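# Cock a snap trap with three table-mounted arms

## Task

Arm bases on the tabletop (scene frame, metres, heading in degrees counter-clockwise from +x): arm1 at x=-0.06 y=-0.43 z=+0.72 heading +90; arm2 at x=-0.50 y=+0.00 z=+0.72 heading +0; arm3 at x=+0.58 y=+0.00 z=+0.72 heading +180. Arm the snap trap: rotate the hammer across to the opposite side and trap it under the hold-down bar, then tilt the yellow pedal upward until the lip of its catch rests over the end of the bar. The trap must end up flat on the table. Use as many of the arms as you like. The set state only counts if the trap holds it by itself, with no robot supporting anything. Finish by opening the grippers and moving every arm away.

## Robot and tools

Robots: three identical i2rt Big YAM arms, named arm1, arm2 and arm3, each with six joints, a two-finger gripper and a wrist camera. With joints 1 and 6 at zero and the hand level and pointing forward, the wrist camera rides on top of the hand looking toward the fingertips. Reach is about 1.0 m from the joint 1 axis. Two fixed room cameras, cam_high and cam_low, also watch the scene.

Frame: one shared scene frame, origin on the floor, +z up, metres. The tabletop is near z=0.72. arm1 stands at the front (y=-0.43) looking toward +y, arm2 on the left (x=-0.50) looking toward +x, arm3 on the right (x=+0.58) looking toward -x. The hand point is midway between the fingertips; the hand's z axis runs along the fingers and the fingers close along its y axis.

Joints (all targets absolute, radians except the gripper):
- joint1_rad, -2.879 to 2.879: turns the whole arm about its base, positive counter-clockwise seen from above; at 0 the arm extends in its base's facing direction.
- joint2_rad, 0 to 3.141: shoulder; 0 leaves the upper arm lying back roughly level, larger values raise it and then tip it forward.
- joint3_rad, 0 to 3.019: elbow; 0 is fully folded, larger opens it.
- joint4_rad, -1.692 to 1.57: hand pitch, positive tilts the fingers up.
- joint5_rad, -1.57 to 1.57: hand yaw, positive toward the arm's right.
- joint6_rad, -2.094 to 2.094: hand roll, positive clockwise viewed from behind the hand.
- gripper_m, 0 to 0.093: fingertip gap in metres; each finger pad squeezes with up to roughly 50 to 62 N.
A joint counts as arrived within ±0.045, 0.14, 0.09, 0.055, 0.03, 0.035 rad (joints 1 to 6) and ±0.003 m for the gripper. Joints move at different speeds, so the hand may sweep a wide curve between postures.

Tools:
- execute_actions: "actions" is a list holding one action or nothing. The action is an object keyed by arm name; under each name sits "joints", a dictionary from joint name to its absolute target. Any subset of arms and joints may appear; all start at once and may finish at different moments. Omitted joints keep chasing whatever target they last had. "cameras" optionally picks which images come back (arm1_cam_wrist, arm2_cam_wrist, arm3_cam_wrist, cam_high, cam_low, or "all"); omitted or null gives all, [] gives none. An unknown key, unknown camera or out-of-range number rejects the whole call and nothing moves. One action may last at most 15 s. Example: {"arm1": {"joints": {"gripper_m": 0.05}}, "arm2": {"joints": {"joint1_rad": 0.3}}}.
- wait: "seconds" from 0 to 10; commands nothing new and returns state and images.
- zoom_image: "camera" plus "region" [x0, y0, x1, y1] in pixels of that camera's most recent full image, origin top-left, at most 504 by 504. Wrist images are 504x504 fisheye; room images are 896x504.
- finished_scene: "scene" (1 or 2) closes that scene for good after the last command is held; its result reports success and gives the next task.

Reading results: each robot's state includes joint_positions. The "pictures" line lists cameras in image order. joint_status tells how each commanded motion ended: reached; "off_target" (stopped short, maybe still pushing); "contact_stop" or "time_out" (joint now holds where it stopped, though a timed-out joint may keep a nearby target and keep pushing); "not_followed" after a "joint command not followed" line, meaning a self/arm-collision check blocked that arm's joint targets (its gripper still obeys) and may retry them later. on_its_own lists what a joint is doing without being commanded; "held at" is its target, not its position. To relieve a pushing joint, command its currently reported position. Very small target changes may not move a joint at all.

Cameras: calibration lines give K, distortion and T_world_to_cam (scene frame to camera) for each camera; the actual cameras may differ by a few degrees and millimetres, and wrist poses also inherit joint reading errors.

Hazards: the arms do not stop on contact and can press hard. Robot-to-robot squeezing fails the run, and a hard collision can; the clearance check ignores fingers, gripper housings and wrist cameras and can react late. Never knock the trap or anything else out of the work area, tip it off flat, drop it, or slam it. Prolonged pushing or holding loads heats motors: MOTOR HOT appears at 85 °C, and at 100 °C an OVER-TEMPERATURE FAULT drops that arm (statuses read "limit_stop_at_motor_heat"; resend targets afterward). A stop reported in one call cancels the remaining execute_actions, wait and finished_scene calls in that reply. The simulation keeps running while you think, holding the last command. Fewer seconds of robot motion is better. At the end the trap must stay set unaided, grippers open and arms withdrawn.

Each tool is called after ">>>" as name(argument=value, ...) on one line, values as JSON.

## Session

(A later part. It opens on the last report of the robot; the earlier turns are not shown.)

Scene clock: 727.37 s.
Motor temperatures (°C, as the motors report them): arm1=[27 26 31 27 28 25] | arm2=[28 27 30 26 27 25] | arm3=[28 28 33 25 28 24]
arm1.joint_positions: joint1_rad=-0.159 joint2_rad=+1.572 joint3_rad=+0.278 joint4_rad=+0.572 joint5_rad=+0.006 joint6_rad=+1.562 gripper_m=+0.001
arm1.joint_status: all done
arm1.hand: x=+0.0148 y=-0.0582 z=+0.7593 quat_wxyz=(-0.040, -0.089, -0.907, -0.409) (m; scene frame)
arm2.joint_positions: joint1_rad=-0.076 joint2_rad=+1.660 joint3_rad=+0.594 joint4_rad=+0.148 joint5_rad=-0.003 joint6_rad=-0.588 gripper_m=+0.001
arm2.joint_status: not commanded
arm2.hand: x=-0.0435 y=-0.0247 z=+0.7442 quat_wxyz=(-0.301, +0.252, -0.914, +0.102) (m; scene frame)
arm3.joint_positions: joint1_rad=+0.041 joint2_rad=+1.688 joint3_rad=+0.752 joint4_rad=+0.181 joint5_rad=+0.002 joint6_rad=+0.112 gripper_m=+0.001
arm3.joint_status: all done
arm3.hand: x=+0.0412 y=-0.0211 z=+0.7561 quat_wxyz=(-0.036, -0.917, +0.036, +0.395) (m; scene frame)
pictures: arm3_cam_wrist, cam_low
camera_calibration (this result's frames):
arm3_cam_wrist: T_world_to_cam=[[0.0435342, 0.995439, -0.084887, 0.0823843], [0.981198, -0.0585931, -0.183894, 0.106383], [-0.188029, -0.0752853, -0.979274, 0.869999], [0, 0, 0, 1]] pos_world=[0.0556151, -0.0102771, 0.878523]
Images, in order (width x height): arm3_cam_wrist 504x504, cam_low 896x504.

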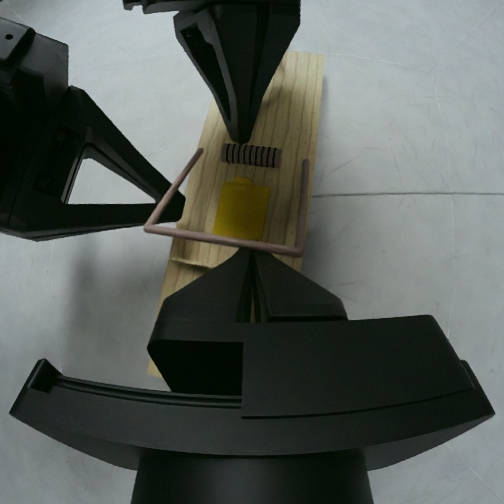

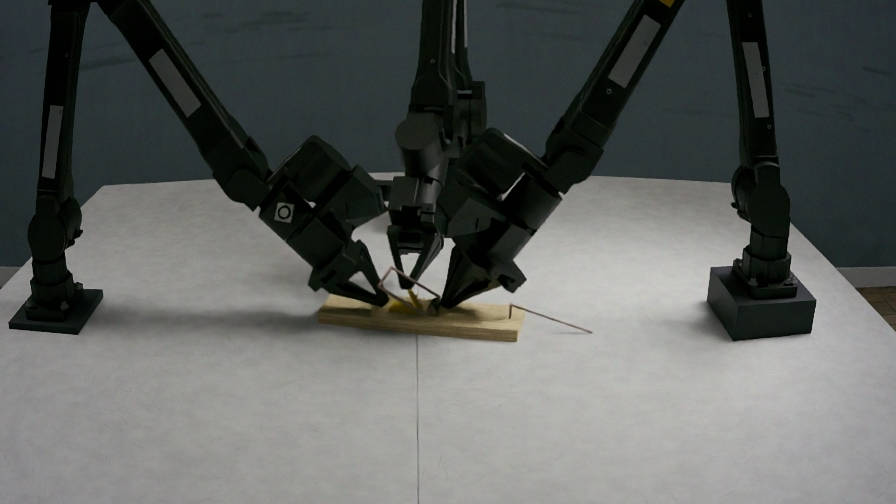

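>>> execute_actions(actions=[{"arm1":{"joints":{"joint2_rad":1.56,"joint3_rad":0.37,"joint4_rad":0.70}}}], cameras=["cam_low","arm3_cam_wrist"])

>>> zoom_image(camera="cam_low", region=[310, 240, 540, 360])

Scene clock: 740.43 s.
Motor temperatures (°C, as the motors report them): arm1=[27 26 31 28 28 25] | arm2=[28 27 30 26 27 25] | arm3=[28 28 32 25 28 24]
arm1.joint_positions: joint1_rad=-0.159 joint2_rad=+1.585 joint3_rad=+0.278 joint4_rad=+0.599 joint5_rad=+0.006 joint6_rad=+1.562 gripper_m=+0.001
arm1.joint_status: joint3_rad time_out (moved +0.000 of +0.092); joint4_rad time_out (moved +0.027 of +0.128); the others done
arm1.on_its_own: joint3_rad reads +0.278 and still pushes toward +0.370 since a time_out; joint4_rad reads +0.599 and still pushes toward +0.700 since a time_out
arm1.hand: x=+0.0153 y=-0.0559 z=+0.7595 quat_wxyz=(-0.040, -0.088, -0.904, -0.415) (m; scene frame)
arm2.joint_positions: joint1_rad=-0.075 joint2_rad=+1.660 joint3_rad=+0.594 joint4_rad=+0.148 joint5_rad=-0.007 joint6_rad=-0.588 gripper_m=+0.001
arm2.joint_status: not commanded
arm2.hand: x=-0.0435 y=-0.0237 z=+0.7442 quat_wxyz=(-0.301, +0.253, -0.914, +0.100) (m; scene frame)
arm3.joint_positions: joint1_rad=+0.038 joint2_rad=+1.688 joint3_rad=+0.752 joint4_rad=+0.181 joint5_rad=+0.003 joint6_rad=+0.112 gripper_m=+0.001
arm3.joint_status: not commanded
arm3.hand: x=+0.0411 y=-0.0196 z=+0.7561 quat_wxyz=(-0.035, -0.917, +0.037, +0.396) (m; scene frame)
pictures: arm3_cam_wrist, cam_low
camera_calibration (this result's frames):
arm3_cam_wrist: T_world_to_cam=[[0.04692, 0.995373, -0.0838479, 0.0799702], [0.980995, -0.0617376, -0.183948, 0.106511], [-0.188273, -0.0736235, -0.979353, 0.870182], [0, 0, 0, 1]] pos_world=[0.055593, -0.00895863, 0.878513]
Images, in order (width x height): arm3_cam_wrist 504x504, cam_low 896x504.

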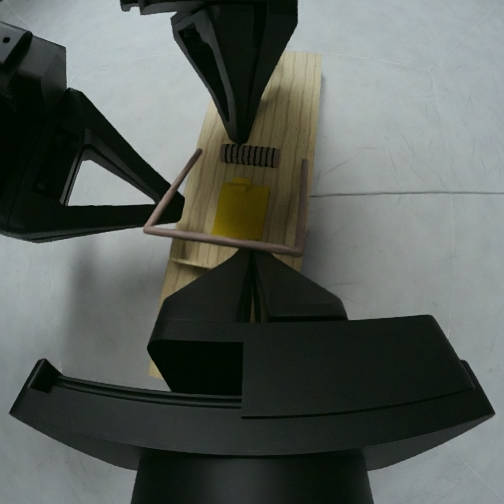

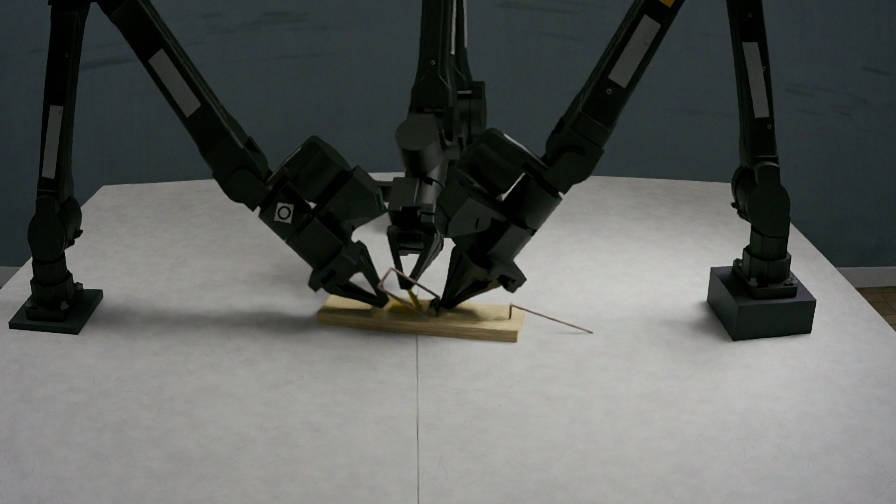

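Region (310, 240, 540, 360) of cam_low's 896x504 image, scaled by 2.191, with more detail than that image has; it fills the top 263 rows of this view, and the rest is white.

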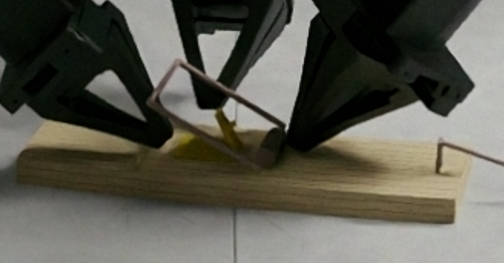

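>>> execute_actions(actions=[{"arm1":{"joints":{"joint1_rad":-0.155,"joint2_rad":1.56,"joint3_rad":0.21,"joint4_rad":0.6}}}], cameras=[])

>>> execute_actions(actions=[{"arm1":{"joints":{"joint2_rad":1.395,"joint3_rad":0.25,"joint4_rad":0.45,"joint6_rad":1.13,"gripper_m":0.018}}}], cameras=["arm1_cam_wrist"])

Scene clock: 762.90 s.
Motor temperatures (°C, as the motors report them): arm1=[27 26 33 28 28 25] | arm2=[28 27 30 26 27 25] | arm3=[28 28 31 25 28 24]
arm1.joint_positions: joint1_rad=-0.159 joint2_rad=+1.567 joint3_rad=+0.213 joint4_rad=+0.599 joint5_rad=+0.002 joint6_rad=+1.563 gripper_m=+0.001
arm1.joint_status: all done
arm1.hand: x=+0.0082 y=-0.0873 z=+0.7478 quat_wxyz=(-0.036, -0.088, -0.914, -0.394) (m; scene frame)
arm2.joint_positions: joint1_rad=-0.075 joint2_rad=+1.660 joint3_rad=+0.594 joint4_rad=+0.148 joint5_rad=-0.007 joint6_rad=-0.588 gripper_m=+0.001
arm2.joint_status: not commanded
arm2.hand: x=-0.0435 y=-0.0237 z=+0.7442 quat_wxyz=(-0.301, +0.253, -0.914, +0.100) (m; scene frame)
arm3.joint_positions: joint1_rad=+0.038 joint2_rad=+1.688 joint3_rad=+0.752 joint4_rad=+0.181 joint5_rad=+0.003 joint6_rad=+0.112 gripper_m=+0.001
arm3.joint_status: not commanded
arm3.hand: x=+0.0411 y=-0.0196 z=+0.7560 quat_wxyz=(-0.035, -0.917, +0.037, +0.396) (m; scene frame)
pictures: none
No camera images: the call's "cameras" was empty. Leave "cameras" out to get every camera's image.

Scene clock: 764.37 s.
Motor temperatures (°C, as the motors report them): arm1=[27 26 32 28 28 25] | arm2=[28 27 30 26 27 25] | arm3=[28 28 31 25 28 24]
arm1.joint_positions: joint1_rad=-0.159 joint2_rad=+1.394 joint3_rad=+0.217 joint4_rad=+0.462 joint5_rad=+0.002 joint6_rad=+1.138 gripper_m=+0.018
arm1.joint_status: all done
arm1.hand: x=+0.0096 y=-0.0823 z=+0.7814 quat_wxyz=(-0.124, +0.105, -0.904, -0.395) (m; scene frame)
arm2.joint_positions: joint1_rad=-0.075 joint2_rad=+1.660 joint3_rad=+0.594 joint4_rad=+0.148 joint5_rad=-0.007 joint6_rad=-0.588 gripper_m=+0.001
arm2.joint_status: not commanded
arm2.hand: x=-0.0435 y=-0.0237 z=+0.7442 quat_wxyz=(-0.301, +0.253, -0.914, +0.100) (m; scene frame)
arm3.joint_positions: joint1_rad=+0.038 joint2_rad=+1.688 joint3_rad=+0.752 joint4_rad=+0.181 joint5_rad=+0.003 joint6_rad=+0.112 gripper_m=+0.001
arm3.joint_status: not commanded
arm3.hand: x=+0.0411 y=-0.0196 z=+0.7560 quat_wxyz=(-0.035, -0.917, +0.037, +0.396) (m; scene frame)
pictures: arm1_cam_wrist
camera_calibration (this result's frames):
arm1_cam_wrist: T_world_to_cam=[[0.280174, -0.674044, -0.683496, 0.478524], [-0.853853, -0.500361, 0.143436, -0.140194], [-0.438678, 0.543418, -0.715722, 0.733996], [0, 0, 0, 1]] pos_world=[0.0682123, -0.146468, 0.872516]
Images, in order (width x height): arm1_cam_wrist 504x504.

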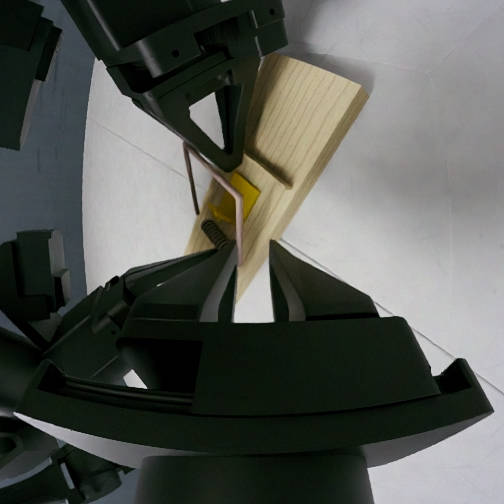

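>>> execute_actions(actions=[{"arm1":{"joints":{"joint3_rad":0.27}}}], cameras=[])

>>> execute_actions(actions=[{"arm1":{"joints":{"joint2_rad":1.572,"joint3_rad":0.325,"joint4_rad":0.605}}}], cameras=["arm1_cam_wrist","arm3_cam_wrist","cam_low"])

>>> zoom_image(camera="cam_low", region=[310, 240, 540, 360])

Scene clock: 774.03 s.
Motor temperatures (°C, as the motors report them): arm1=[27 26 32 28 28 25] | arm2=[28 27 30 26 27 25] | arm3=[28 28 31 25 28 24]
arm1.joint_positions: joint1_rad=-0.159 joint2_rad=+1.394 joint3_rad=+0.236 joint4_rad=+0.461 joint5_rad=+0.002 joint6_rad=+1.137 gripper_m=+0.018
arm1.joint_status: all done
arm1.hand: x=+0.0115 y=-0.0731 z=+0.7874 quat_wxyz=(-0.127, +0.105, -0.900, -0.403) (m; scene frame)
arm2.joint_positions: joint1_rad=-0.075 joint2_rad=+1.660 joint3_rad=+0.594 joint4_rad=+0.148 joint5_rad=-0.007 joint6_rad=-0.588 gripper_m=+0.001
arm2.joint_status: not commanded
arm2.hand: x=-0.0435 y=-0.0237 z=+0.7442 quat_wxyz=(-0.301, +0.253, -0.914, +0.100) (m; scene frame)
arm3.joint_positions: joint1_rad=+0.038 joint2_rad=+1.688 joint3_rad=+0.752 joint4_rad=+0.181 joint5_rad=+0.003 joint6_rad=+0.112 gripper_m=+0.001
arm3.joint_status: not commanded
arm3.hand: x=+0.0411 y=-0.0196 z=+0.7560 quat_wxyz=(-0.035, -0.917, +0.037, +0.396) (m; scene frame)
pictures: none
No camera images: the call's "cameras" was empty. Leave "cameras" out to get every camera's image.

Scene clock: 774.83 s.
Motor temperatures (°C, as the motors report them): arm1=[27 26 32 28 28 25] | arm2=[28 27 30 26 27 25] | arm3=[28 28 31 25 28 24]
arm1.joint_positions: joint1_rad=-0.155 joint2_rad=+1.556 joint3_rad=+0.307 joint4_rad=+0.594 joint5_rad=-0.004 joint6_rad=+1.136 gripper_m=+0.018
arm1.joint_status: all done
arm1.hand: x=+0.0160 y=-0.0373 z=+0.7778 quat_wxyz=(-0.130, +0.107, -0.891, -0.422) (m; scene frame)
arm2.joint_positions: joint1_rad=-0.075 joint2_rad=+1.660 joint3_rad=+0.594 joint4_rad=+0.148 joint5_rad=-0.007 joint6_rad=-0.588 gripper_m=+0.001
arm2.joint_status: not commanded
arm2.hand: x=-0.0435 y=-0.0237 z=+0.7442 quat_wxyz=(-0.301, +0.253, -0.914, +0.100) (m; scene frame)
arm3.joint_positions: joint1_rad=+0.038 joint2_rad=+1.688 joint3_rad=+0.752 joint4_rad=+0.181 joint5_rad=+0.003 joint6_rad=+0.112 gripper_m=+0.001
arm3.joint_status: not commanded
arm3.hand: x=+0.0410 y=-0.0196 z=+0.7561 quat_wxyz=(-0.035, -0.917, +0.037, +0.396) (m; scene frame)
pictures: arm1_cam_wrist, arm3_cam_wrist, cam_low
camera_calibration (this result's frames):
arm1_cam_wrist: T_world_to_cam=[[0.29297, -0.630121, -0.719107, 0.533795], [-0.850384, -0.515523, 0.105276, -0.0826221], [-0.437053, 0.580675, -0.686878, 0.688714], [0, 0, 0, 1]] pos_world=[0.0743575, -0.106157, 0.865617]
arm3_cam_wrist: T_world_to_cam=[[0.0468937, 0.995372, -0.0838805, 0.0799992], [0.980925, -0.0617459, -0.184321, 0.10687], [-0.188647, -0.073637, -0.97928, 0.870065], [0, 0, 0, 1]] pos_world=[0.0555523, -0.0089612, 0.878446]
Images, in order (width x height): arm1_cam_wrist 504x504, arm3_cam_wrist 504x504, cam_low 896x504.

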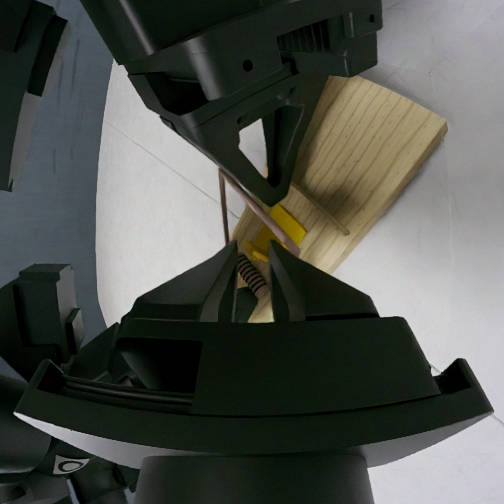

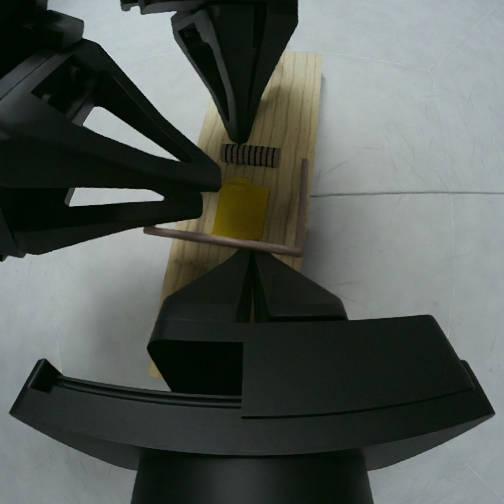

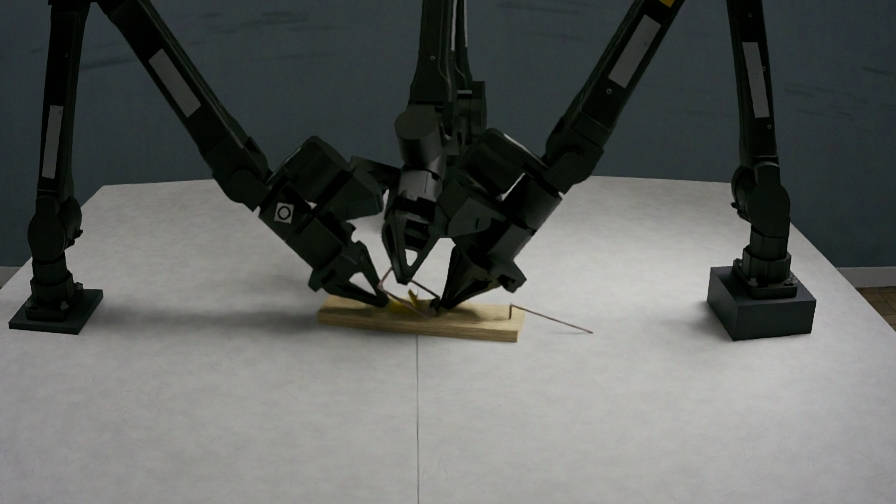

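Region (310, 240, 540, 360) of cam_low's 896x504 image, scaled by 2.191, with more detail than that image has; it fills the top 263 rows of this view, and the rest is white.

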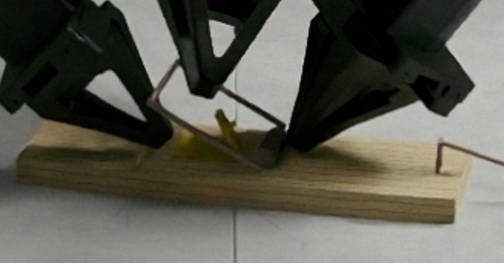

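>>> execute_actions(actions=[{"arm1":{"joints":{"joint2_rad":1.40,"joint3_rad":0.235,"joint4_rad":0.45,"gripper_m":0.024}}}], cameras=[])

>>> execute_actions(actions=[{"arm1":{"joints":{"joint2_rad":1.48,"joint3_rad":0.285,"joint4_rad":0.54}}}], cameras=["arm1_cam_wrist"])

Scene clock: 785.90 s.
Motor temperatures (°C, as the motors report them): arm1=[27 26 31 28 28 25] | arm2=[28 27 30 26 27 25] | arm3=[28 28 31 25 28 24]
arm1.joint_positions: joint1_rad=-0.153 joint2_rad=+1.402 joint3_rad=+0.242 joint4_rad=+0.463 joint5_rad=-0.003 joint6_rad=+1.134 gripper_m=+0.024
arm1.joint_status: all done
arm1.hand: x=+0.0089 y=-0.0704 z=+0.7871 quat_wxyz=(-0.124, +0.110, -0.900, -0.403) (m; scene frame)
arm2.joint_positions: joint1_rad=-0.075 joint2_rad=+1.660 joint3_rad=+0.594 joint4_rad=+0.148 joint5_rad=-0.007 joint6_rad=-0.588 gripper_m=+0.001
arm2.joint_status: not commanded
arm2.hand: x=-0.0435 y=-0.0237 z=+0.7442 quat_wxyz=(-0.301, +0.253, -0.914, +0.100) (m; scene frame)
arm3.joint_positions: joint1_rad=+0.038 joint2_rad=+1.689 joint3_rad=+0.752 joint4_rad=+0.182 joint5_rad=+0.003 joint6_rad=+0.112 gripper_m=+0.001
arm3.joint_status: not commanded
arm3.hand: x=+0.0410 y=-0.0196 z=+0.7559 quat_wxyz=(-0.035, -0.917, +0.037, +0.396) (m; scene frame)
pictures: none
No camera images: the call's "cameras" was empty. Leave "cameras" out to get every camera's image.

Scene clock: 786.70 s.
Motor temperatures (°C, as the motors report them): arm1=[27 26 31 28 28 25] | arm2=[28 27 30 26 27 25] | arm3=[28 28 31 25 28 24]
arm1.joint_positions: joint1_rad=-0.153 joint2_rad=+1.477 joint3_rad=+0.251 joint4_rad=+0.519 joint5_rad=-0.003 joint6_rad=+1.134 gripper_m=+0.024
arm1.joint_status: all done
arm1.hand: x=+0.0095 y=-0.0667 z=+0.7745 quat_wxyz=(-0.123, +0.111, -0.902, -0.399) (m; scene frame)
arm2.joint_positions: joint1_rad=-0.075 joint2_rad=+1.660 joint3_rad=+0.594 joint4_rad=+0.148 joint5_rad=-0.007 joint6_rad=-0.588 gripper_m=+0.001
arm2.joint_status: not commanded
arm2.hand: x=-0.0435 y=-0.0237 z=+0.7442 quat_wxyz=(-0.301, +0.253, -0.914, +0.100) (m; scene frame)
arm3.joint_positions: joint1_rad=+0.038 joint2_rad=+1.689 joint3_rad=+0.752 joint4_rad=+0.182 joint5_rad=+0.003 joint6_rad=+0.112 gripper_m=+0.001
arm3.joint_status: not commanded
arm3.hand: x=+0.0410 y=-0.0196 z=+0.7559 quat_wxyz=(-0.035, -0.917, +0.037, +0.396) (m; scene frame)
pictures: arm1_cam_wrist
camera_calibration (this result's frames):
arm1_cam_wrist: T_world_to_cam=[[0.289604, -0.665453, -0.68797, 0.48834], [-0.847628, -0.51217, 0.138594, -0.128574], [-0.444585, 0.543005, -0.712383, 0.71803], [0, 0, 0, 1]] pos_world=[0.0688173, -0.130778, 0.865295]
Images, in order (width x height): arm1_cam_wrist 504x504.

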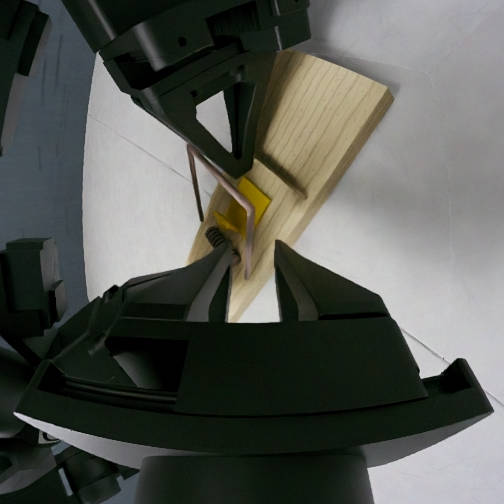

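>>> execute_actions(actions=[{"arm1":{"joints":{"joint2_rad":1.53,"joint3_rad":0.308,"joint4_rad":0.575}}}], cameras=[])

>>> execute_actions(actions=[{"arm1":{"joints":{"joint2_rad":1.575,"joint3_rad":0.33,"joint4_rad":0.605}}}], cameras=["arm1_cam_wrist","arm3_cam_wrist"])

Scene clock: 793.67 s.
Motor temperatures (°C, as the motors report them): arm1=[27 26 31 28 28 25] | arm2=[28 27 30 26 27 25] | arm3=[28 28 31 25 28 24]
arm1.joint_positions: joint1_rad=-0.153 joint2_rad=+1.523 joint3_rad=+0.280 joint4_rad=+0.554 joint5_rad=-0.003 joint6_rad=+1.134 gripper_m=+0.024
arm1.joint_status: all done
arm1.hand: x=+0.0123 y=-0.0522 z=+0.7742 quat_wxyz=(-0.125, +0.110, -0.898, -0.407) (m; scene frame)
arm2.joint_positions: joint1_rad=-0.075 joint2_rad=+1.660 joint3_rad=+0.594 joint4_rad=+0.148 joint5_rad=-0.007 joint6_rad=-0.588 gripper_m=+0.001
arm2.joint_status: not commanded
arm2.hand: x=-0.0435 y=-0.0237 z=+0.7442 quat_wxyz=(-0.301, +0.253, -0.914, +0.100) (m; scene frame)
arm3.joint_positions: joint1_rad=+0.038 joint2_rad=+1.689 joint3_rad=+0.752 joint4_rad=+0.182 joint5_rad=+0.003 joint6_rad=+0.112 gripper_m=+0.001
arm3.joint_status: not commanded
arm3.hand: x=+0.0410 y=-0.0196 z=+0.7559 quat_wxyz=(-0.035, -0.917, +0.037, +0.396) (m; scene frame)
pictures: none
No camera images: the call's "cameras" was empty. Leave "cameras" out to get every camera's image.

Scene clock: 794.30 s.
Motor temperatures (°C, as the motors report them): arm1=[27 26 31 28 28 25] | arm2=[28 27 30 26 27 25] | arm3=[28 28 31 25 28 24]
arm1.joint_positions: joint1_rad=-0.153 joint2_rad=+1.568 joint3_rad=+0.299 joint4_rad=+0.583 joint5_rad=-0.003 joint6_rad=+1.134 gripper_m=+0.024
arm1.joint_status: all done
arm1.hand: x=+0.0138 y=-0.0444 z=+0.7689 quat_wxyz=(-0.126, +0.110, -0.897, -0.408) (m; scene frame)
arm2.joint_positions: joint1_rad=-0.075 joint2_rad=+1.660 joint3_rad=+0.594 joint4_rad=+0.148 joint5_rad=-0.007 joint6_rad=-0.588 gripper_m=+0.001
arm2.joint_status: not commanded
arm2.hand: x=-0.0435 y=-0.0237 z=+0.7442 quat_wxyz=(-0.301, +0.253, -0.914, +0.100) (m; scene frame)
arm3.joint_positions: joint1_rad=+0.038 joint2_rad=+1.689 joint3_rad=+0.752 joint4_rad=+0.182 joint5_rad=+0.003 joint6_rad=+0.112 gripper_m=+0.001
arm3.joint_status: not commanded
arm3.hand: x=+0.0410 y=-0.0196 z=+0.7559 quat_wxyz=(-0.035, -0.917, +0.037, +0.396) (m; scene frame)
pictures: arm1_cam_wrist, arm3_cam_wrist
camera_calibration (this result's frames):
arm1_cam_wrist: T_world_to_cam=[[0.292242, -0.650934, -0.700628, 0.50837], [-0.84865, -0.514262, 0.123802, -0.101387], [-0.440894, 0.558408, -0.702704, 0.697016], [0, 0, 0, 1]] pos_world=[0.0727006, -0.110443, 0.858526]
arm3_cam_wrist: T_world_to_cam=[[0.0468937, 0.995372, -0.0838805, 0.0799922], [0.980925, -0.0617459, -0.184321, 0.106868], [-0.188647, -0.073637, -0.97928, 0.869934], [0, 0, 0, 1]] pos_world=[0.0555292, -0.00896403, 0.878317]
Images, in order (width x height): arm1_cam_wrist 504x504, arm3_cam_wrist 504x504.

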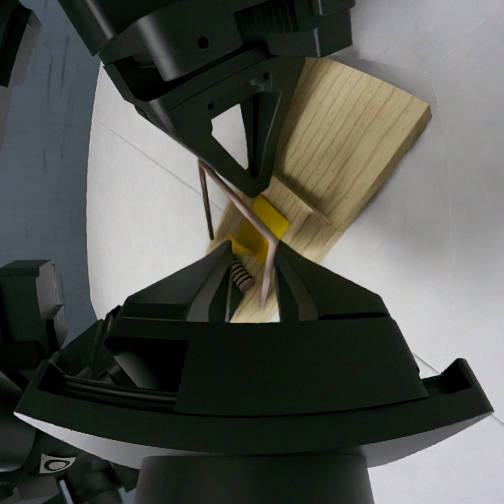

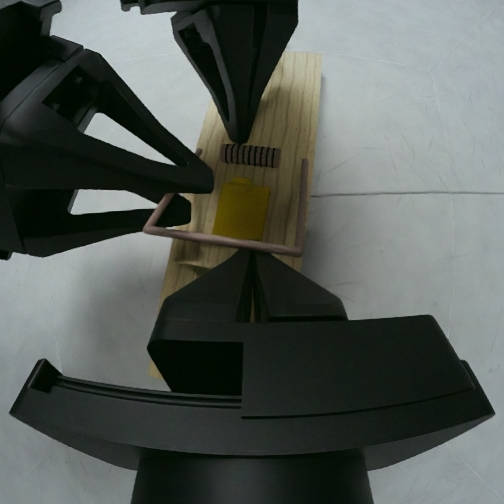

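>>> execute_actions(actions=[{"arm1":{"joints":{"joint2_rad":1.59,"gripper_m":0}}}], cameras=["arm1_cam_wrist","arm3_cam_wrist"])

Scene clock: 801.80 s.
Motor temperatures (°C, as the motors report them): arm1=[27 26 31 28 28 25] | arm2=[28 27 30 26 27 25] | arm3=[28 28 31 25 28 24]
arm1.joint_positions: joint1_rad=-0.157 joint2_rad=+1.586 joint3_rad=+0.299 joint4_rad=+0.585 joint5_rad=+0.005 joint6_rad=+1.160 gripper_m=+0.003
arm1.joint_status: all done
arm1.hand: x=+0.0162 y=-0.0472 z=+0.7627 quat_wxyz=(-0.123, +0.095, -0.902, -0.402) (m; scene frame)
arm2.joint_positions: joint1_rad=-0.075 joint2_rad=+1.660 joint3_rad=+0.594 joint4_rad=+0.148 joint5_rad=-0.007 joint6_rad=-0.588 gripper_m=+0.001
arm2.joint_status: not commanded
arm2.hand: x=-0.0435 y=-0.0237 z=+0.7442 quat_wxyz=(-0.301, +0.253, -0.914, +0.100) (m; scene frame)
arm3.joint_positions: joint1_rad=+0.038 joint2_rad=+1.689 joint3_rad=+0.752 joint4_rad=+0.183 joint5_rad=+0.003 joint6_rad=+0.112 gripper_m=+0.001
arm3.joint_status: not commanded
arm3.hand: x=+0.0408 y=-0.0196 z=+0.7560 quat_wxyz=(-0.035, -0.917, +0.037, +0.396) (m; scene frame)
pictures: arm1_cam_wrist, arm3_cam_wrist
camera_calibration (this result's frames):
arm1_cam_wrist: T_world_to_cam=[[0.261987, -0.66722, -0.697266, 0.498716], [-0.859646, -0.489703, 0.145602, -0.115297], [-0.438602, 0.561256, -0.701869, 0.694757], [0, 0, 0, 1]] pos_world=[0.0749504, -0.113644, 0.852154]
arm3_cam_wrist: T_world_to_cam=[[0.0468148, 0.995367, -0.0839783, 0.080093], [0.980712, -0.0617709, -0.185439, 0.107947], [-0.189768, -0.0736772, -0.979061, 0.869846], [0, 0, 0, 1]] pos_world=[0.0554537, -0.00896609, 0.878376]
Images, in order (width x height): arm1_cam_wrist 504x504, arm3_cam_wrist 504x504.

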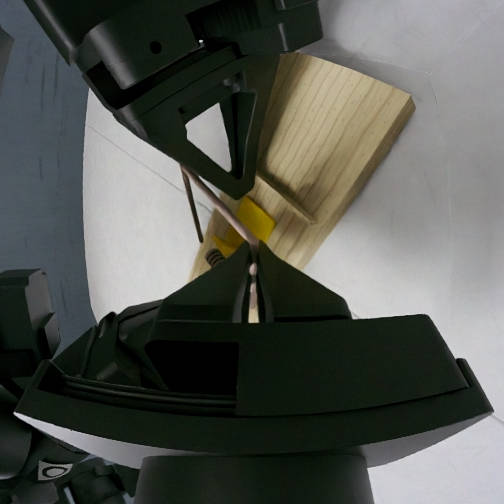

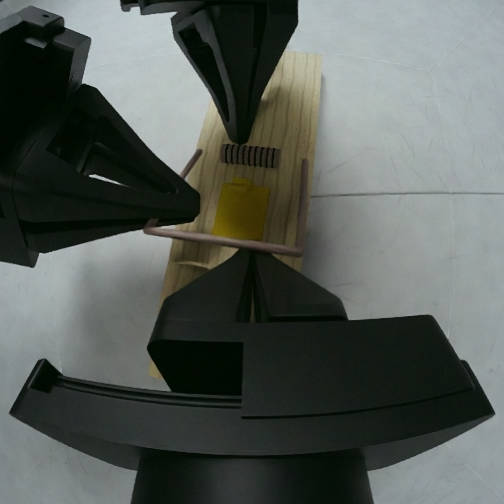

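>>> execute_actions(actions=[{"arm1":{"joints":{"joint1_rad":-0.105,"joint2_rad":1.48,"joint4_rad":0.55,"joint6_rad":0.87}}}], cameras=["cam_low"])

>>> zoom_image(camera="cam_low", region=[310, 220, 540, 360])

Scene clock: 818.30 s.
Motor temperatures (°C, as the motors report them): arm1=[27 26 31 28 28 25] | arm2=[28 27 30 26 27 25] | arm3=[28 28 31 25 28 24]
arm1.joint_positions: joint1_rad=-0.136 joint2_rad=+1.524 joint3_rad=+0.299 joint4_rad=+0.531 joint5_rad=+0.019 joint6_rad=+0.925 gripper_m=+0.003
arm1.joint_status: joint6_rad time_out (moved -0.235 of -0.290); the others done
arm1.on_its_own: joint6_rad reads +0.925 and still pushes toward +0.870 since a time_out
arm1.hand: x=+0.0108 y=-0.0459 z=+0.7754 quat_wxyz=(-0.172, +0.206, -0.882, -0.387) (m; scene frame)
arm2.joint_positions: joint1_rad=-0.075 joint2_rad=+1.660 joint3_rad=+0.596 joint4_rad=+0.148 joint5_rad=-0.001 joint6_rad=-0.588 gripper_m=+0.001
arm2.joint_status: not commanded
arm2.hand: x=-0.0423 y=-0.0249 z=+0.7449 quat_wxyz=(-0.301, +0.252, -0.914, +0.103) (m; scene frame)
arm3.joint_positions: joint1_rad=+0.038 joint2_rad=+1.700 joint3_rad=+0.758 joint4_rad=+0.192 joint5_rad=+0.003 joint6_rad=+0.112 gripper_m=+0.001
arm3.joint_status: not commanded
arm3.hand: x=+0.0378 y=-0.0196 z=+0.7543 quat_wxyz=(-0.035, -0.916, +0.037, +0.398) (m; scene frame)
pictures: cam_low
Images, in order (width x height): cam_low 896x504.

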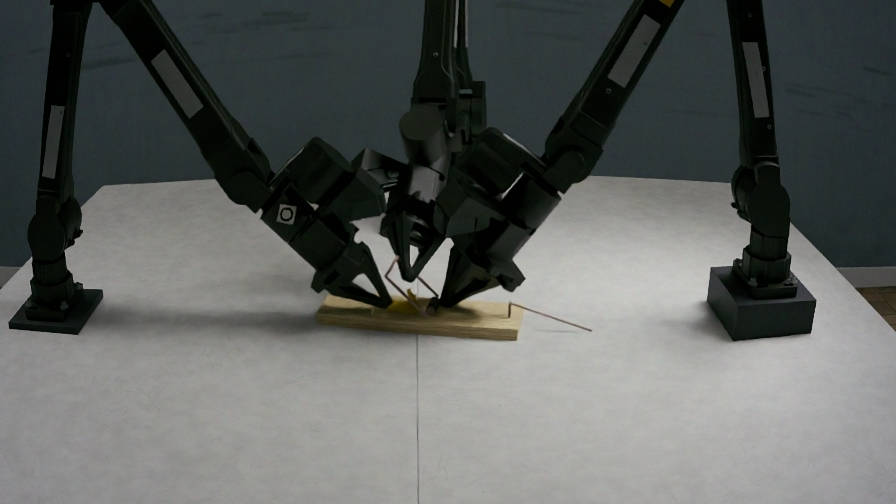

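Region (310, 220, 540, 360) of cam_low's 896x504 image, scaled by 2.191, with more detail than that image has; it fills the top 307 rows of this view, and the rest is white.

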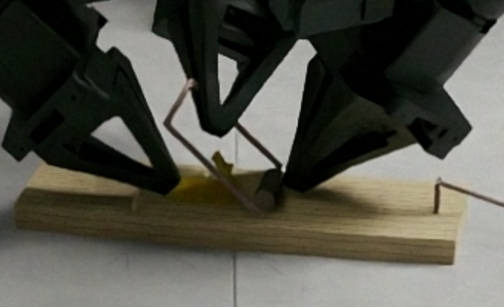

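>>> execute_actions(actions=[{"arm1":{"joints":{"joint6_rad":0.9}},"arm2":{"joints":{"joint2_rad":1.56}},"arm3":{"joints":{"joint2_rad":1.77}}}], cameras=[])

>>> execute_actions(actions=[{"arm2":{"joints":{"joint1_rad":0.062,"joint2_rad":1.42,"joint3_rad":0.404,"joint4_rad":0.19}}}], cameras=["cam_low","arm2_cam_wrist","cam_high"])

Scene clock: 834.60 s.
Motor temperatures (°C, as the motors report them): arm1=[27 26 31 28 29 26] | arm2=[28 27 30 26 27 25] | arm3=[28 28 31 25 28 24]
arm1.joint_positions: joint1_rad=-0.128 joint2_rad=+1.511 joint3_rad=+0.299 joint4_rad=+0.531 joint5_rad=+0.009 joint6_rad=+0.931 gripper_m=+0.002
arm1.joint_status: all done
arm1.hand: x=+0.0065 y=-0.0434 z=+0.7802 quat_wxyz=(-0.168, +0.208, -0.879, -0.396) (m; scene frame)
arm2.joint_positions: joint1_rad=-0.075 joint2_rad=+1.557 joint3_rad=+0.580 joint4_rad=+0.135 joint5_rad=+0.000 joint6_rad=-0.588 gripper_m=+0.001
arm2.joint_status: all done
arm2.hand: x=-0.0384 y=-0.0250 z=+0.7824 quat_wxyz=(-0.334, +0.248, -0.902, +0.115) (m; scene frame)
arm3.joint_positions: joint1_rad=+0.038 joint2_rad=+1.713 joint3_rad=+0.773 joint4_rad=+0.202 joint5_rad=+0.001 joint6_rad=+0.112 gripper_m=+0.001
arm3.joint_status: all done
arm3.hand: x=+0.0306 y=-0.0201 z=+0.7551 quat_wxyz=(-0.037, -0.914, +0.037, +0.403) (m; scene frame)
pictures: none
No camera images: the call's "cameras" was empty. Leave "cameras" out to get every camera's image.

Scene clock: 835.53 s.
Motor temperatures (°C, as the motors report them): arm1=[27 26 31 28 29 26] | arm2=[28 27 30 26 27 25] | arm3=[28 28 31 25 28 24]
arm1.joint_positions: joint1_rad=-0.128 joint2_rad=+1.511 joint3_rad=+0.299 joint4_rad=+0.531 joint5_rad=+0.009 joint6_rad=+0.931 gripper_m=+0.002
arm1.joint_status: not commanded
arm1.hand: x=+0.0065 y=-0.0434 z=+0.7802 quat_wxyz=(-0.168, +0.208, -0.879, -0.396) (m; scene frame)
arm2.joint_positions: joint1_rad=+0.068 joint2_rad=+1.417 joint3_rad=+0.402 joint4_rad=+0.175 joint5_rad=+0.000 joint6_rad=-0.588 gripper_m=+0.001
arm2.joint_status: all done
arm2.hand: x=-0.1049 y=+0.0353 z=+0.7797 quat_wxyz=(-0.342, +0.312, -0.882, +0.090) (m; scene frame)
arm3.joint_positions: joint1_rad=+0.038 joint2_rad=+1.713 joint3_rad=+0.773 joint4_rad=+0.202 joint5_rad=+0.001 joint6_rad=+0.112 gripper_m=+0.001
arm3.joint_status: not commanded
arm3.hand: x=+0.0306 y=-0.0201 z=+0.7551 quat_wxyz=(-0.037, -0.914, +0.037, +0.403) (m; scene frame)
pictures: arm2_cam_wrist, cam_high, cam_low
camera_calibration (this result's frames):
arm2_cam_wrist: T_world_to_cam=[[0.481842, -0.798418, 0.361051, -0.203621], [-0.852826, -0.521948, -0.0160777, -0.0495193], [0.201286, -0.300167, -0.932408, 0.885137], [0, 0, 0, 1]] pos_world=[-0.122284, 0.0772679, 0.89803]
Images, in order (width x height): arm2_cam_wrist 504x504, cam_high 896x504, cam_low 896x504.

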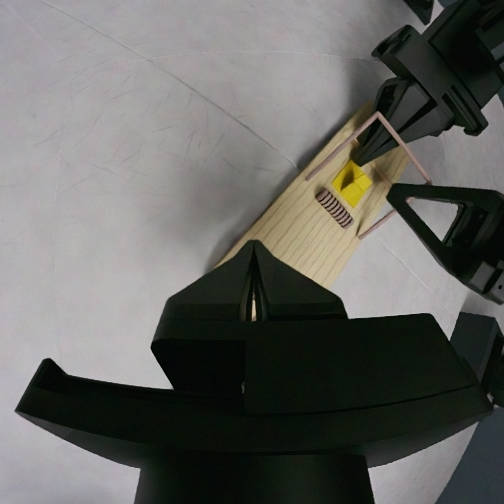

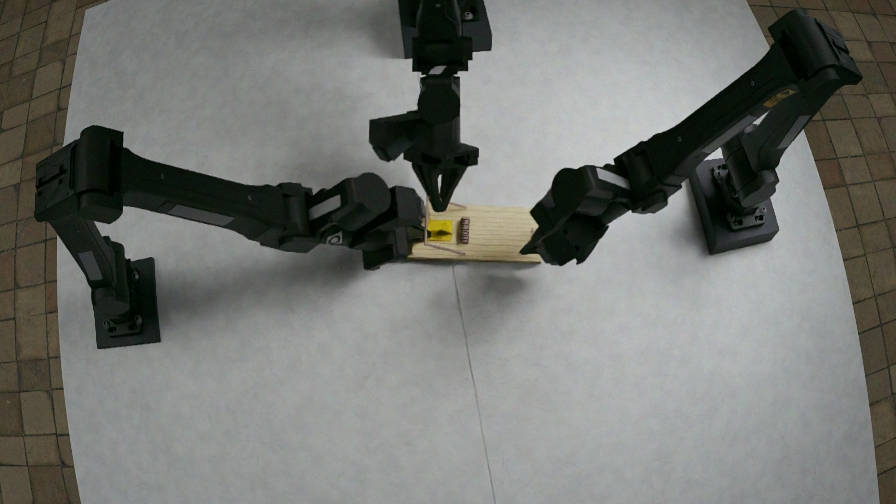

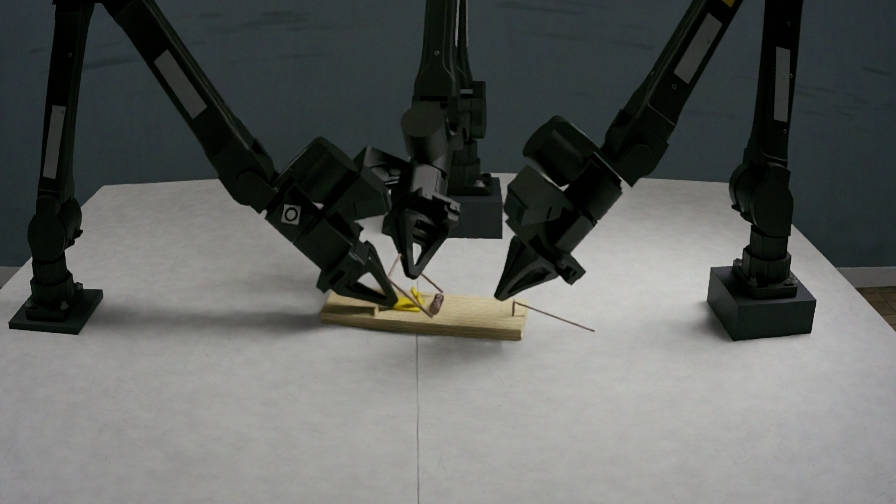

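>>> execute_actions(actions=[])

Scene clock: 867.10 s.
Motor temperatures (°C, as the motors report them): arm1=[27 26 31 28 28 26] | arm2=[28 27 31 26 27 25] | arm3=[28 28 30 25 28 24]
arm1.joint_positions: joint1_rad=-0.128 joint2_rad=+1.511 joint3_rad=+0.299 joint4_rad=+0.531 joint5_rad=+0.009 joint6_rad=+0.931 gripper_m=+0.002
arm1.joint_status: not commanded
arm1.hand: x=+0.0065 y=-0.0434 z=+0.7802 quat_wxyz=(-0.168, +0.208, -0.879, -0.396) (m; scene frame)
arm2.joint_positions: joint1_rad=+0.068 joint2_rad=+1.417 joint3_rad=+0.402 joint4_rad=+0.175 joint5_rad=+0.000 joint6_rad=-0.588 gripper_m=+0.001
arm2.joint_status: all done
arm2.hand: x=-0.1049 y=+0.0353 z=+0.7797 quat_wxyz=(-0.342, +0.312, -0.882, +0.090) (m; scene frame)
arm3.joint_positions: joint1_rad=+0.038 joint2_rad=+1.713 joint3_rad=+0.773 joint4_rad=+0.202 joint5_rad=+0.001 joint6_rad=+0.112 gripper_m=+0.001
arm3.joint_status: not commanded
arm3.hand: x=+0.0306 y=-0.0201 z=+0.7551 quat_wxyz=(-0.037, -0.914, +0.037, +0.403) (m; scene frame)
pictures: arm1_cam_wrist, arm2_cam_wrist, arm3_cam_wrist, cam_high, cam_low
camera_calibration (this result's frames):
arm1_cam_wrist: T_world_to_cam=[[0.49104, -0.609993, -0.621923, 0.458206], [-0.776801, -0.629732, 0.00432767, -0.0207721], [-0.394284, 0.480985, -0.783067, 0.7602], [0, 0, 0, 1]] pos_world=[0.0586017, -0.0992234, 0.880346]
arm2_cam_wrist: T_world_to_cam=[[0.481842, -0.798418, 0.361051, -0.203621], [-0.852826, -0.521948, -0.0160777, -0.0495193], [0.201286, -0.300167, -0.932408, 0.885137], [0, 0, 0, 1]] pos_world=[-0.122284, 0.0772679, 0.89803]
arm3_cam_wrist: T_world_to_cam=[[0.0447563, 0.995245, -0.0865167, 0.0830014], [0.977904, -0.0613493, -0.199848, 0.128755], [-0.204205, -0.0756606, -0.976, 0.865093], [0, 0, 0, 1]] pos_world=[0.0470311, -0.00925412, 0.877243]
Images, in order (width x height): arm1_cam_wrist 504x504, arm2_cam_wrist 504x504, arm3_cam_wrist 504x504, cam_high 896x504, cam_low 896x504.

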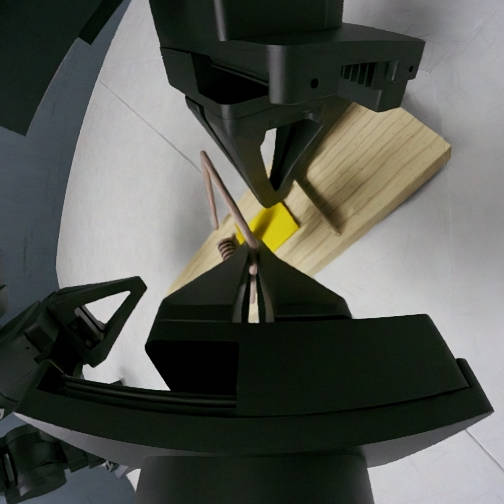

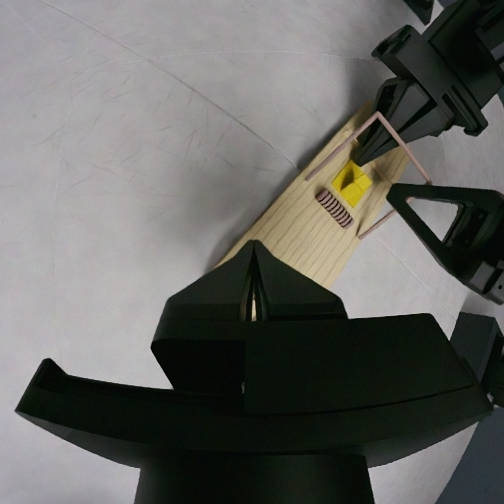

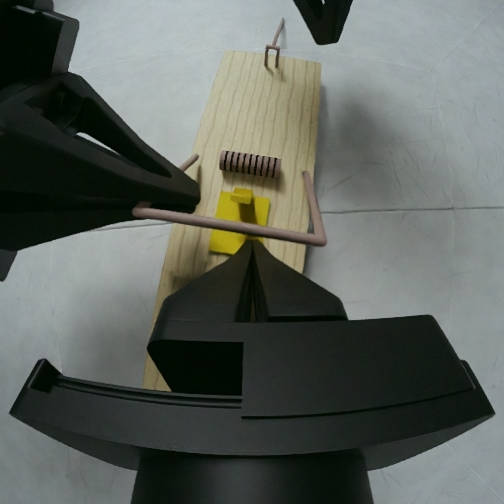

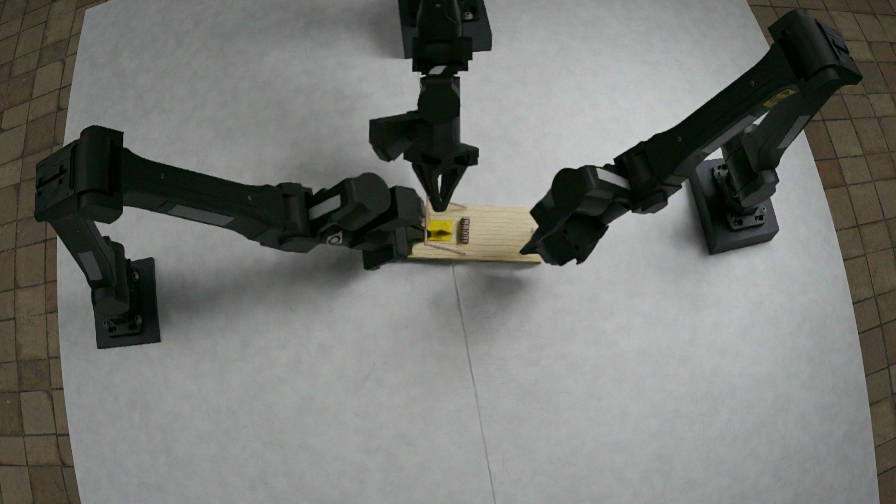

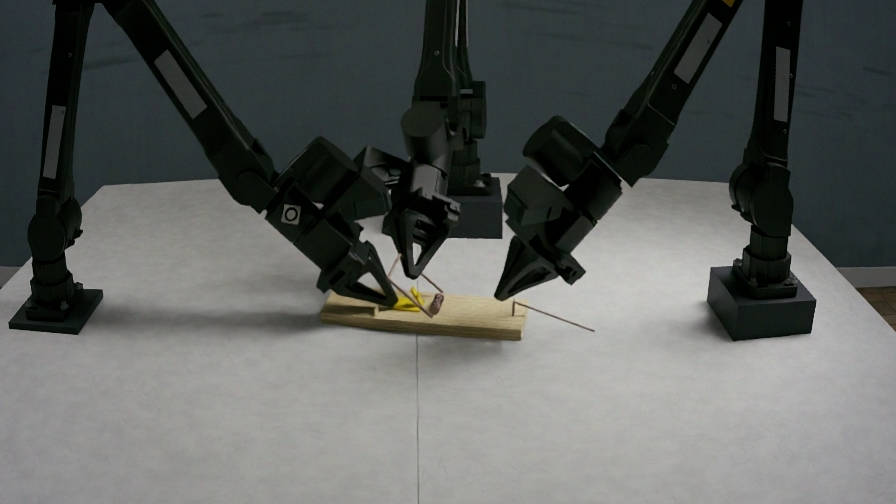

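>>> execute_actions(actions=[{"arm2":{"joints":{"joint1_rad":0.055,"joint2_rad":1.57,"joint3_rad":0.43}}}], cameras=["cam_low","arm3_cam_wrist"])

Scene clock: 881.30 s.
Motor temperatures (°C, as the motors report them): arm1=[27 26 31 28 28 26] | arm2=[28 27 31 26 27 25] | arm3=[28 28 30 25 28 24]
arm1.joint_positions: joint1_rad=-0.128 joint2_rad=+1.511 joint3_rad=+0.299 joint4_rad=+0.531 joint5_rad=+0.008 joint6_rad=+0.931 gripper_m=+0.002
arm1.joint_status: not commanded
arm1.hand: x=+0.0062 y=-0.0433 z=+0.7804 quat_wxyz=(-0.167, +0.208, -0.879, -0.396) (m; scene frame)
arm2.joint_positions: joint1_rad=+0.064 joint2_rad=+1.536 joint3_rad=+0.424 joint4_rad=+0.194 joint5_rad=+0.000 joint6_rad=-0.588 gripper_m=+0.001
arm2.joint_status: all done
arm2.hand: x=-0.1067 y=+0.0332 z=+0.7457 quat_wxyz=(-0.306, +0.315, -0.895, +0.082) (m; scene frame)
arm3.joint_positions: joint1_rad=+0.038 joint2_rad=+1.714 joint3_rad=+0.773 joint4_rad=+0.203 joint5_rad=+0.001 joint6_rad=+0.112 gripper_m=+0.001
arm3.joint_status: not commanded
arm3.hand: x=+0.0304 y=-0.0202 z=+0.7552 quat_wxyz=(-0.037, -0.914, +0.037, +0.404) (m; scene frame)
pictures: arm3_cam_wrist, cam_low
camera_calibration (this result's frames):
arm3_cam_wrist: T_world_to_cam=[[0.0443936, 0.99523, -0.0868664, 0.0833643], [0.977693, -0.0611501, -0.200942, 0.129807], [-0.205295, -0.0760081, -0.975744, 0.864953], [0, 0, 0, 1]] pos_world=[0.0469587, -0.00928555, 0.877298]
Images, in order (width x height): arm3_cam_wrist 504x504, cam_low 896x504.

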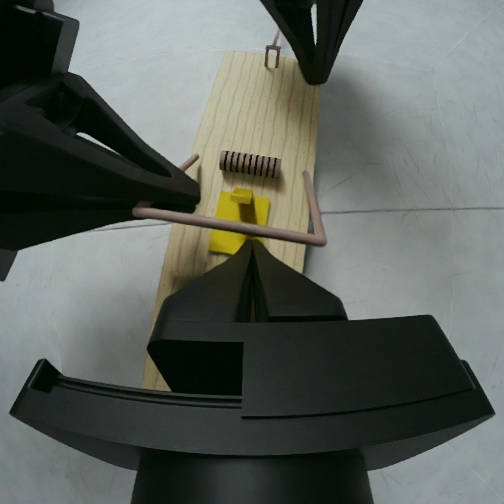

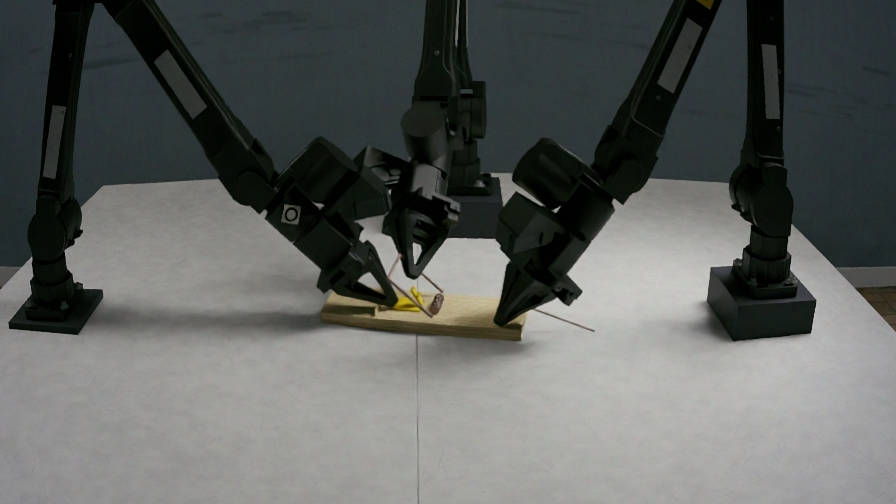

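>>> execute_actions(actions=[{"arm1":{"joints":{"joint1_rad":-0.06,"joint2_rad":1.43,"joint4_rad":0.5,"joint6_rad":0.5}}}], cameras=["cam_low","arm3_cam_wrist"])

Scene clock: 893.43 s.
Motor temperatures (°C, as the motors report them): arm1=[27 26 31 28 28 26] | arm2=[28 27 31 26 27 25] | arm3=[28 28 30 25 28 24]
arm1.joint_positions: joint1_rad=-0.081 joint2_rad=+1.443 joint3_rad=+0.300 joint4_rad=+0.492 joint5_rad=+0.008 joint6_rad=+0.571 gripper_m=+0.002
arm1.joint_status: joint6_rad time_out (moved -0.360 of -0.431); the others done
arm1.on_its_own: joint6_rad reads +0.571 and still pushes toward +0.500 since a time_out
arm1.hand: x=-0.0116 y=-0.0378 z=+0.7985 quat_wxyz=(-0.234, +0.379, -0.812, -0.377) (m; scene frame)
arm2.joint_positions: joint1_rad=+0.064 joint2_rad=+1.536 joint3_rad=+0.424 joint4_rad=+0.195 joint5_rad=-0.004 joint6_rad=-0.588 gripper_m=+0.001
arm2.joint_status: not commanded
arm2.hand: x=-0.1063 y=+0.0339 z=+0.7459 quat_wxyz=(-0.308, +0.315, -0.894, +0.080) (m; scene frame)
arm3.joint_positions: joint1_rad=+0.036 joint2_rad=+1.717 joint3_rad=+0.780 joint4_rad=+0.205 joint5_rad=+0.003 joint6_rad=+0.112 gripper_m=+0.001
arm3.joint_status: not commanded
arm3.hand: x=+0.0272 y=-0.0190 z=+0.7566 quat_wxyz=(-0.036, -0.912, +0.038, +0.406) (m; scene frame)
pictures: arm3_cam_wrist, cam_low
camera_calibration (this result's frames):
arm3_cam_wrist: T_world_to_cam=[[0.0472213, 0.995194, -0.0857866, 0.081607], [0.976397, -0.0641083, -0.206248, 0.137302], [-0.210757, -0.0740225, -0.974732, 0.865213], [0, 0, 0, 1]] pos_world=[0.0444343, -0.00836735, 0.87867]
Images, in order (width x height): arm3_cam_wrist 504x504, cam_low 896x504.

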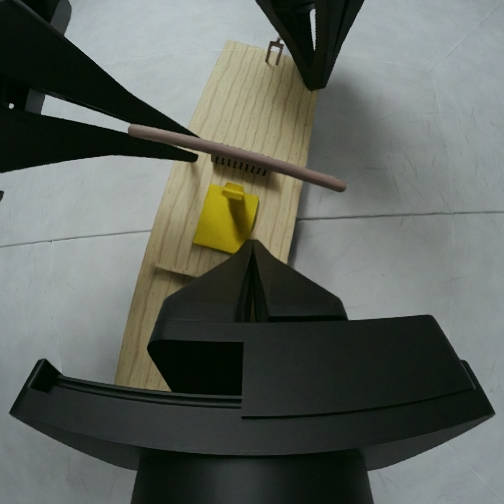

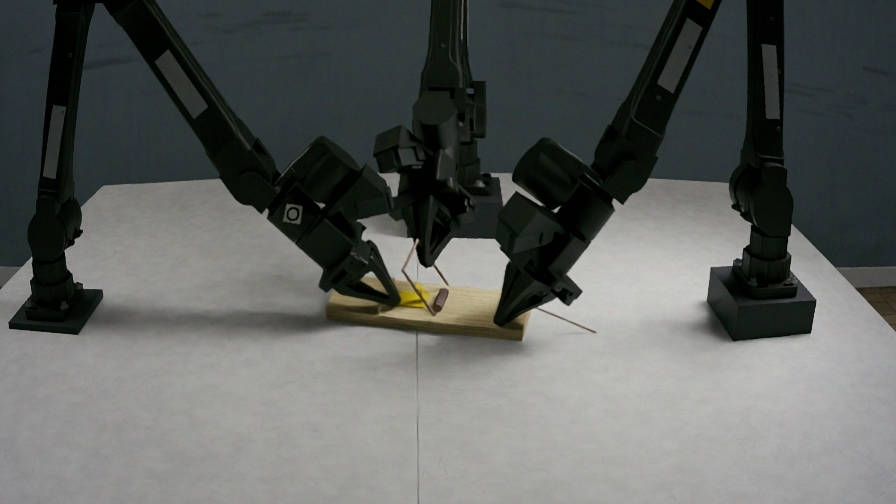

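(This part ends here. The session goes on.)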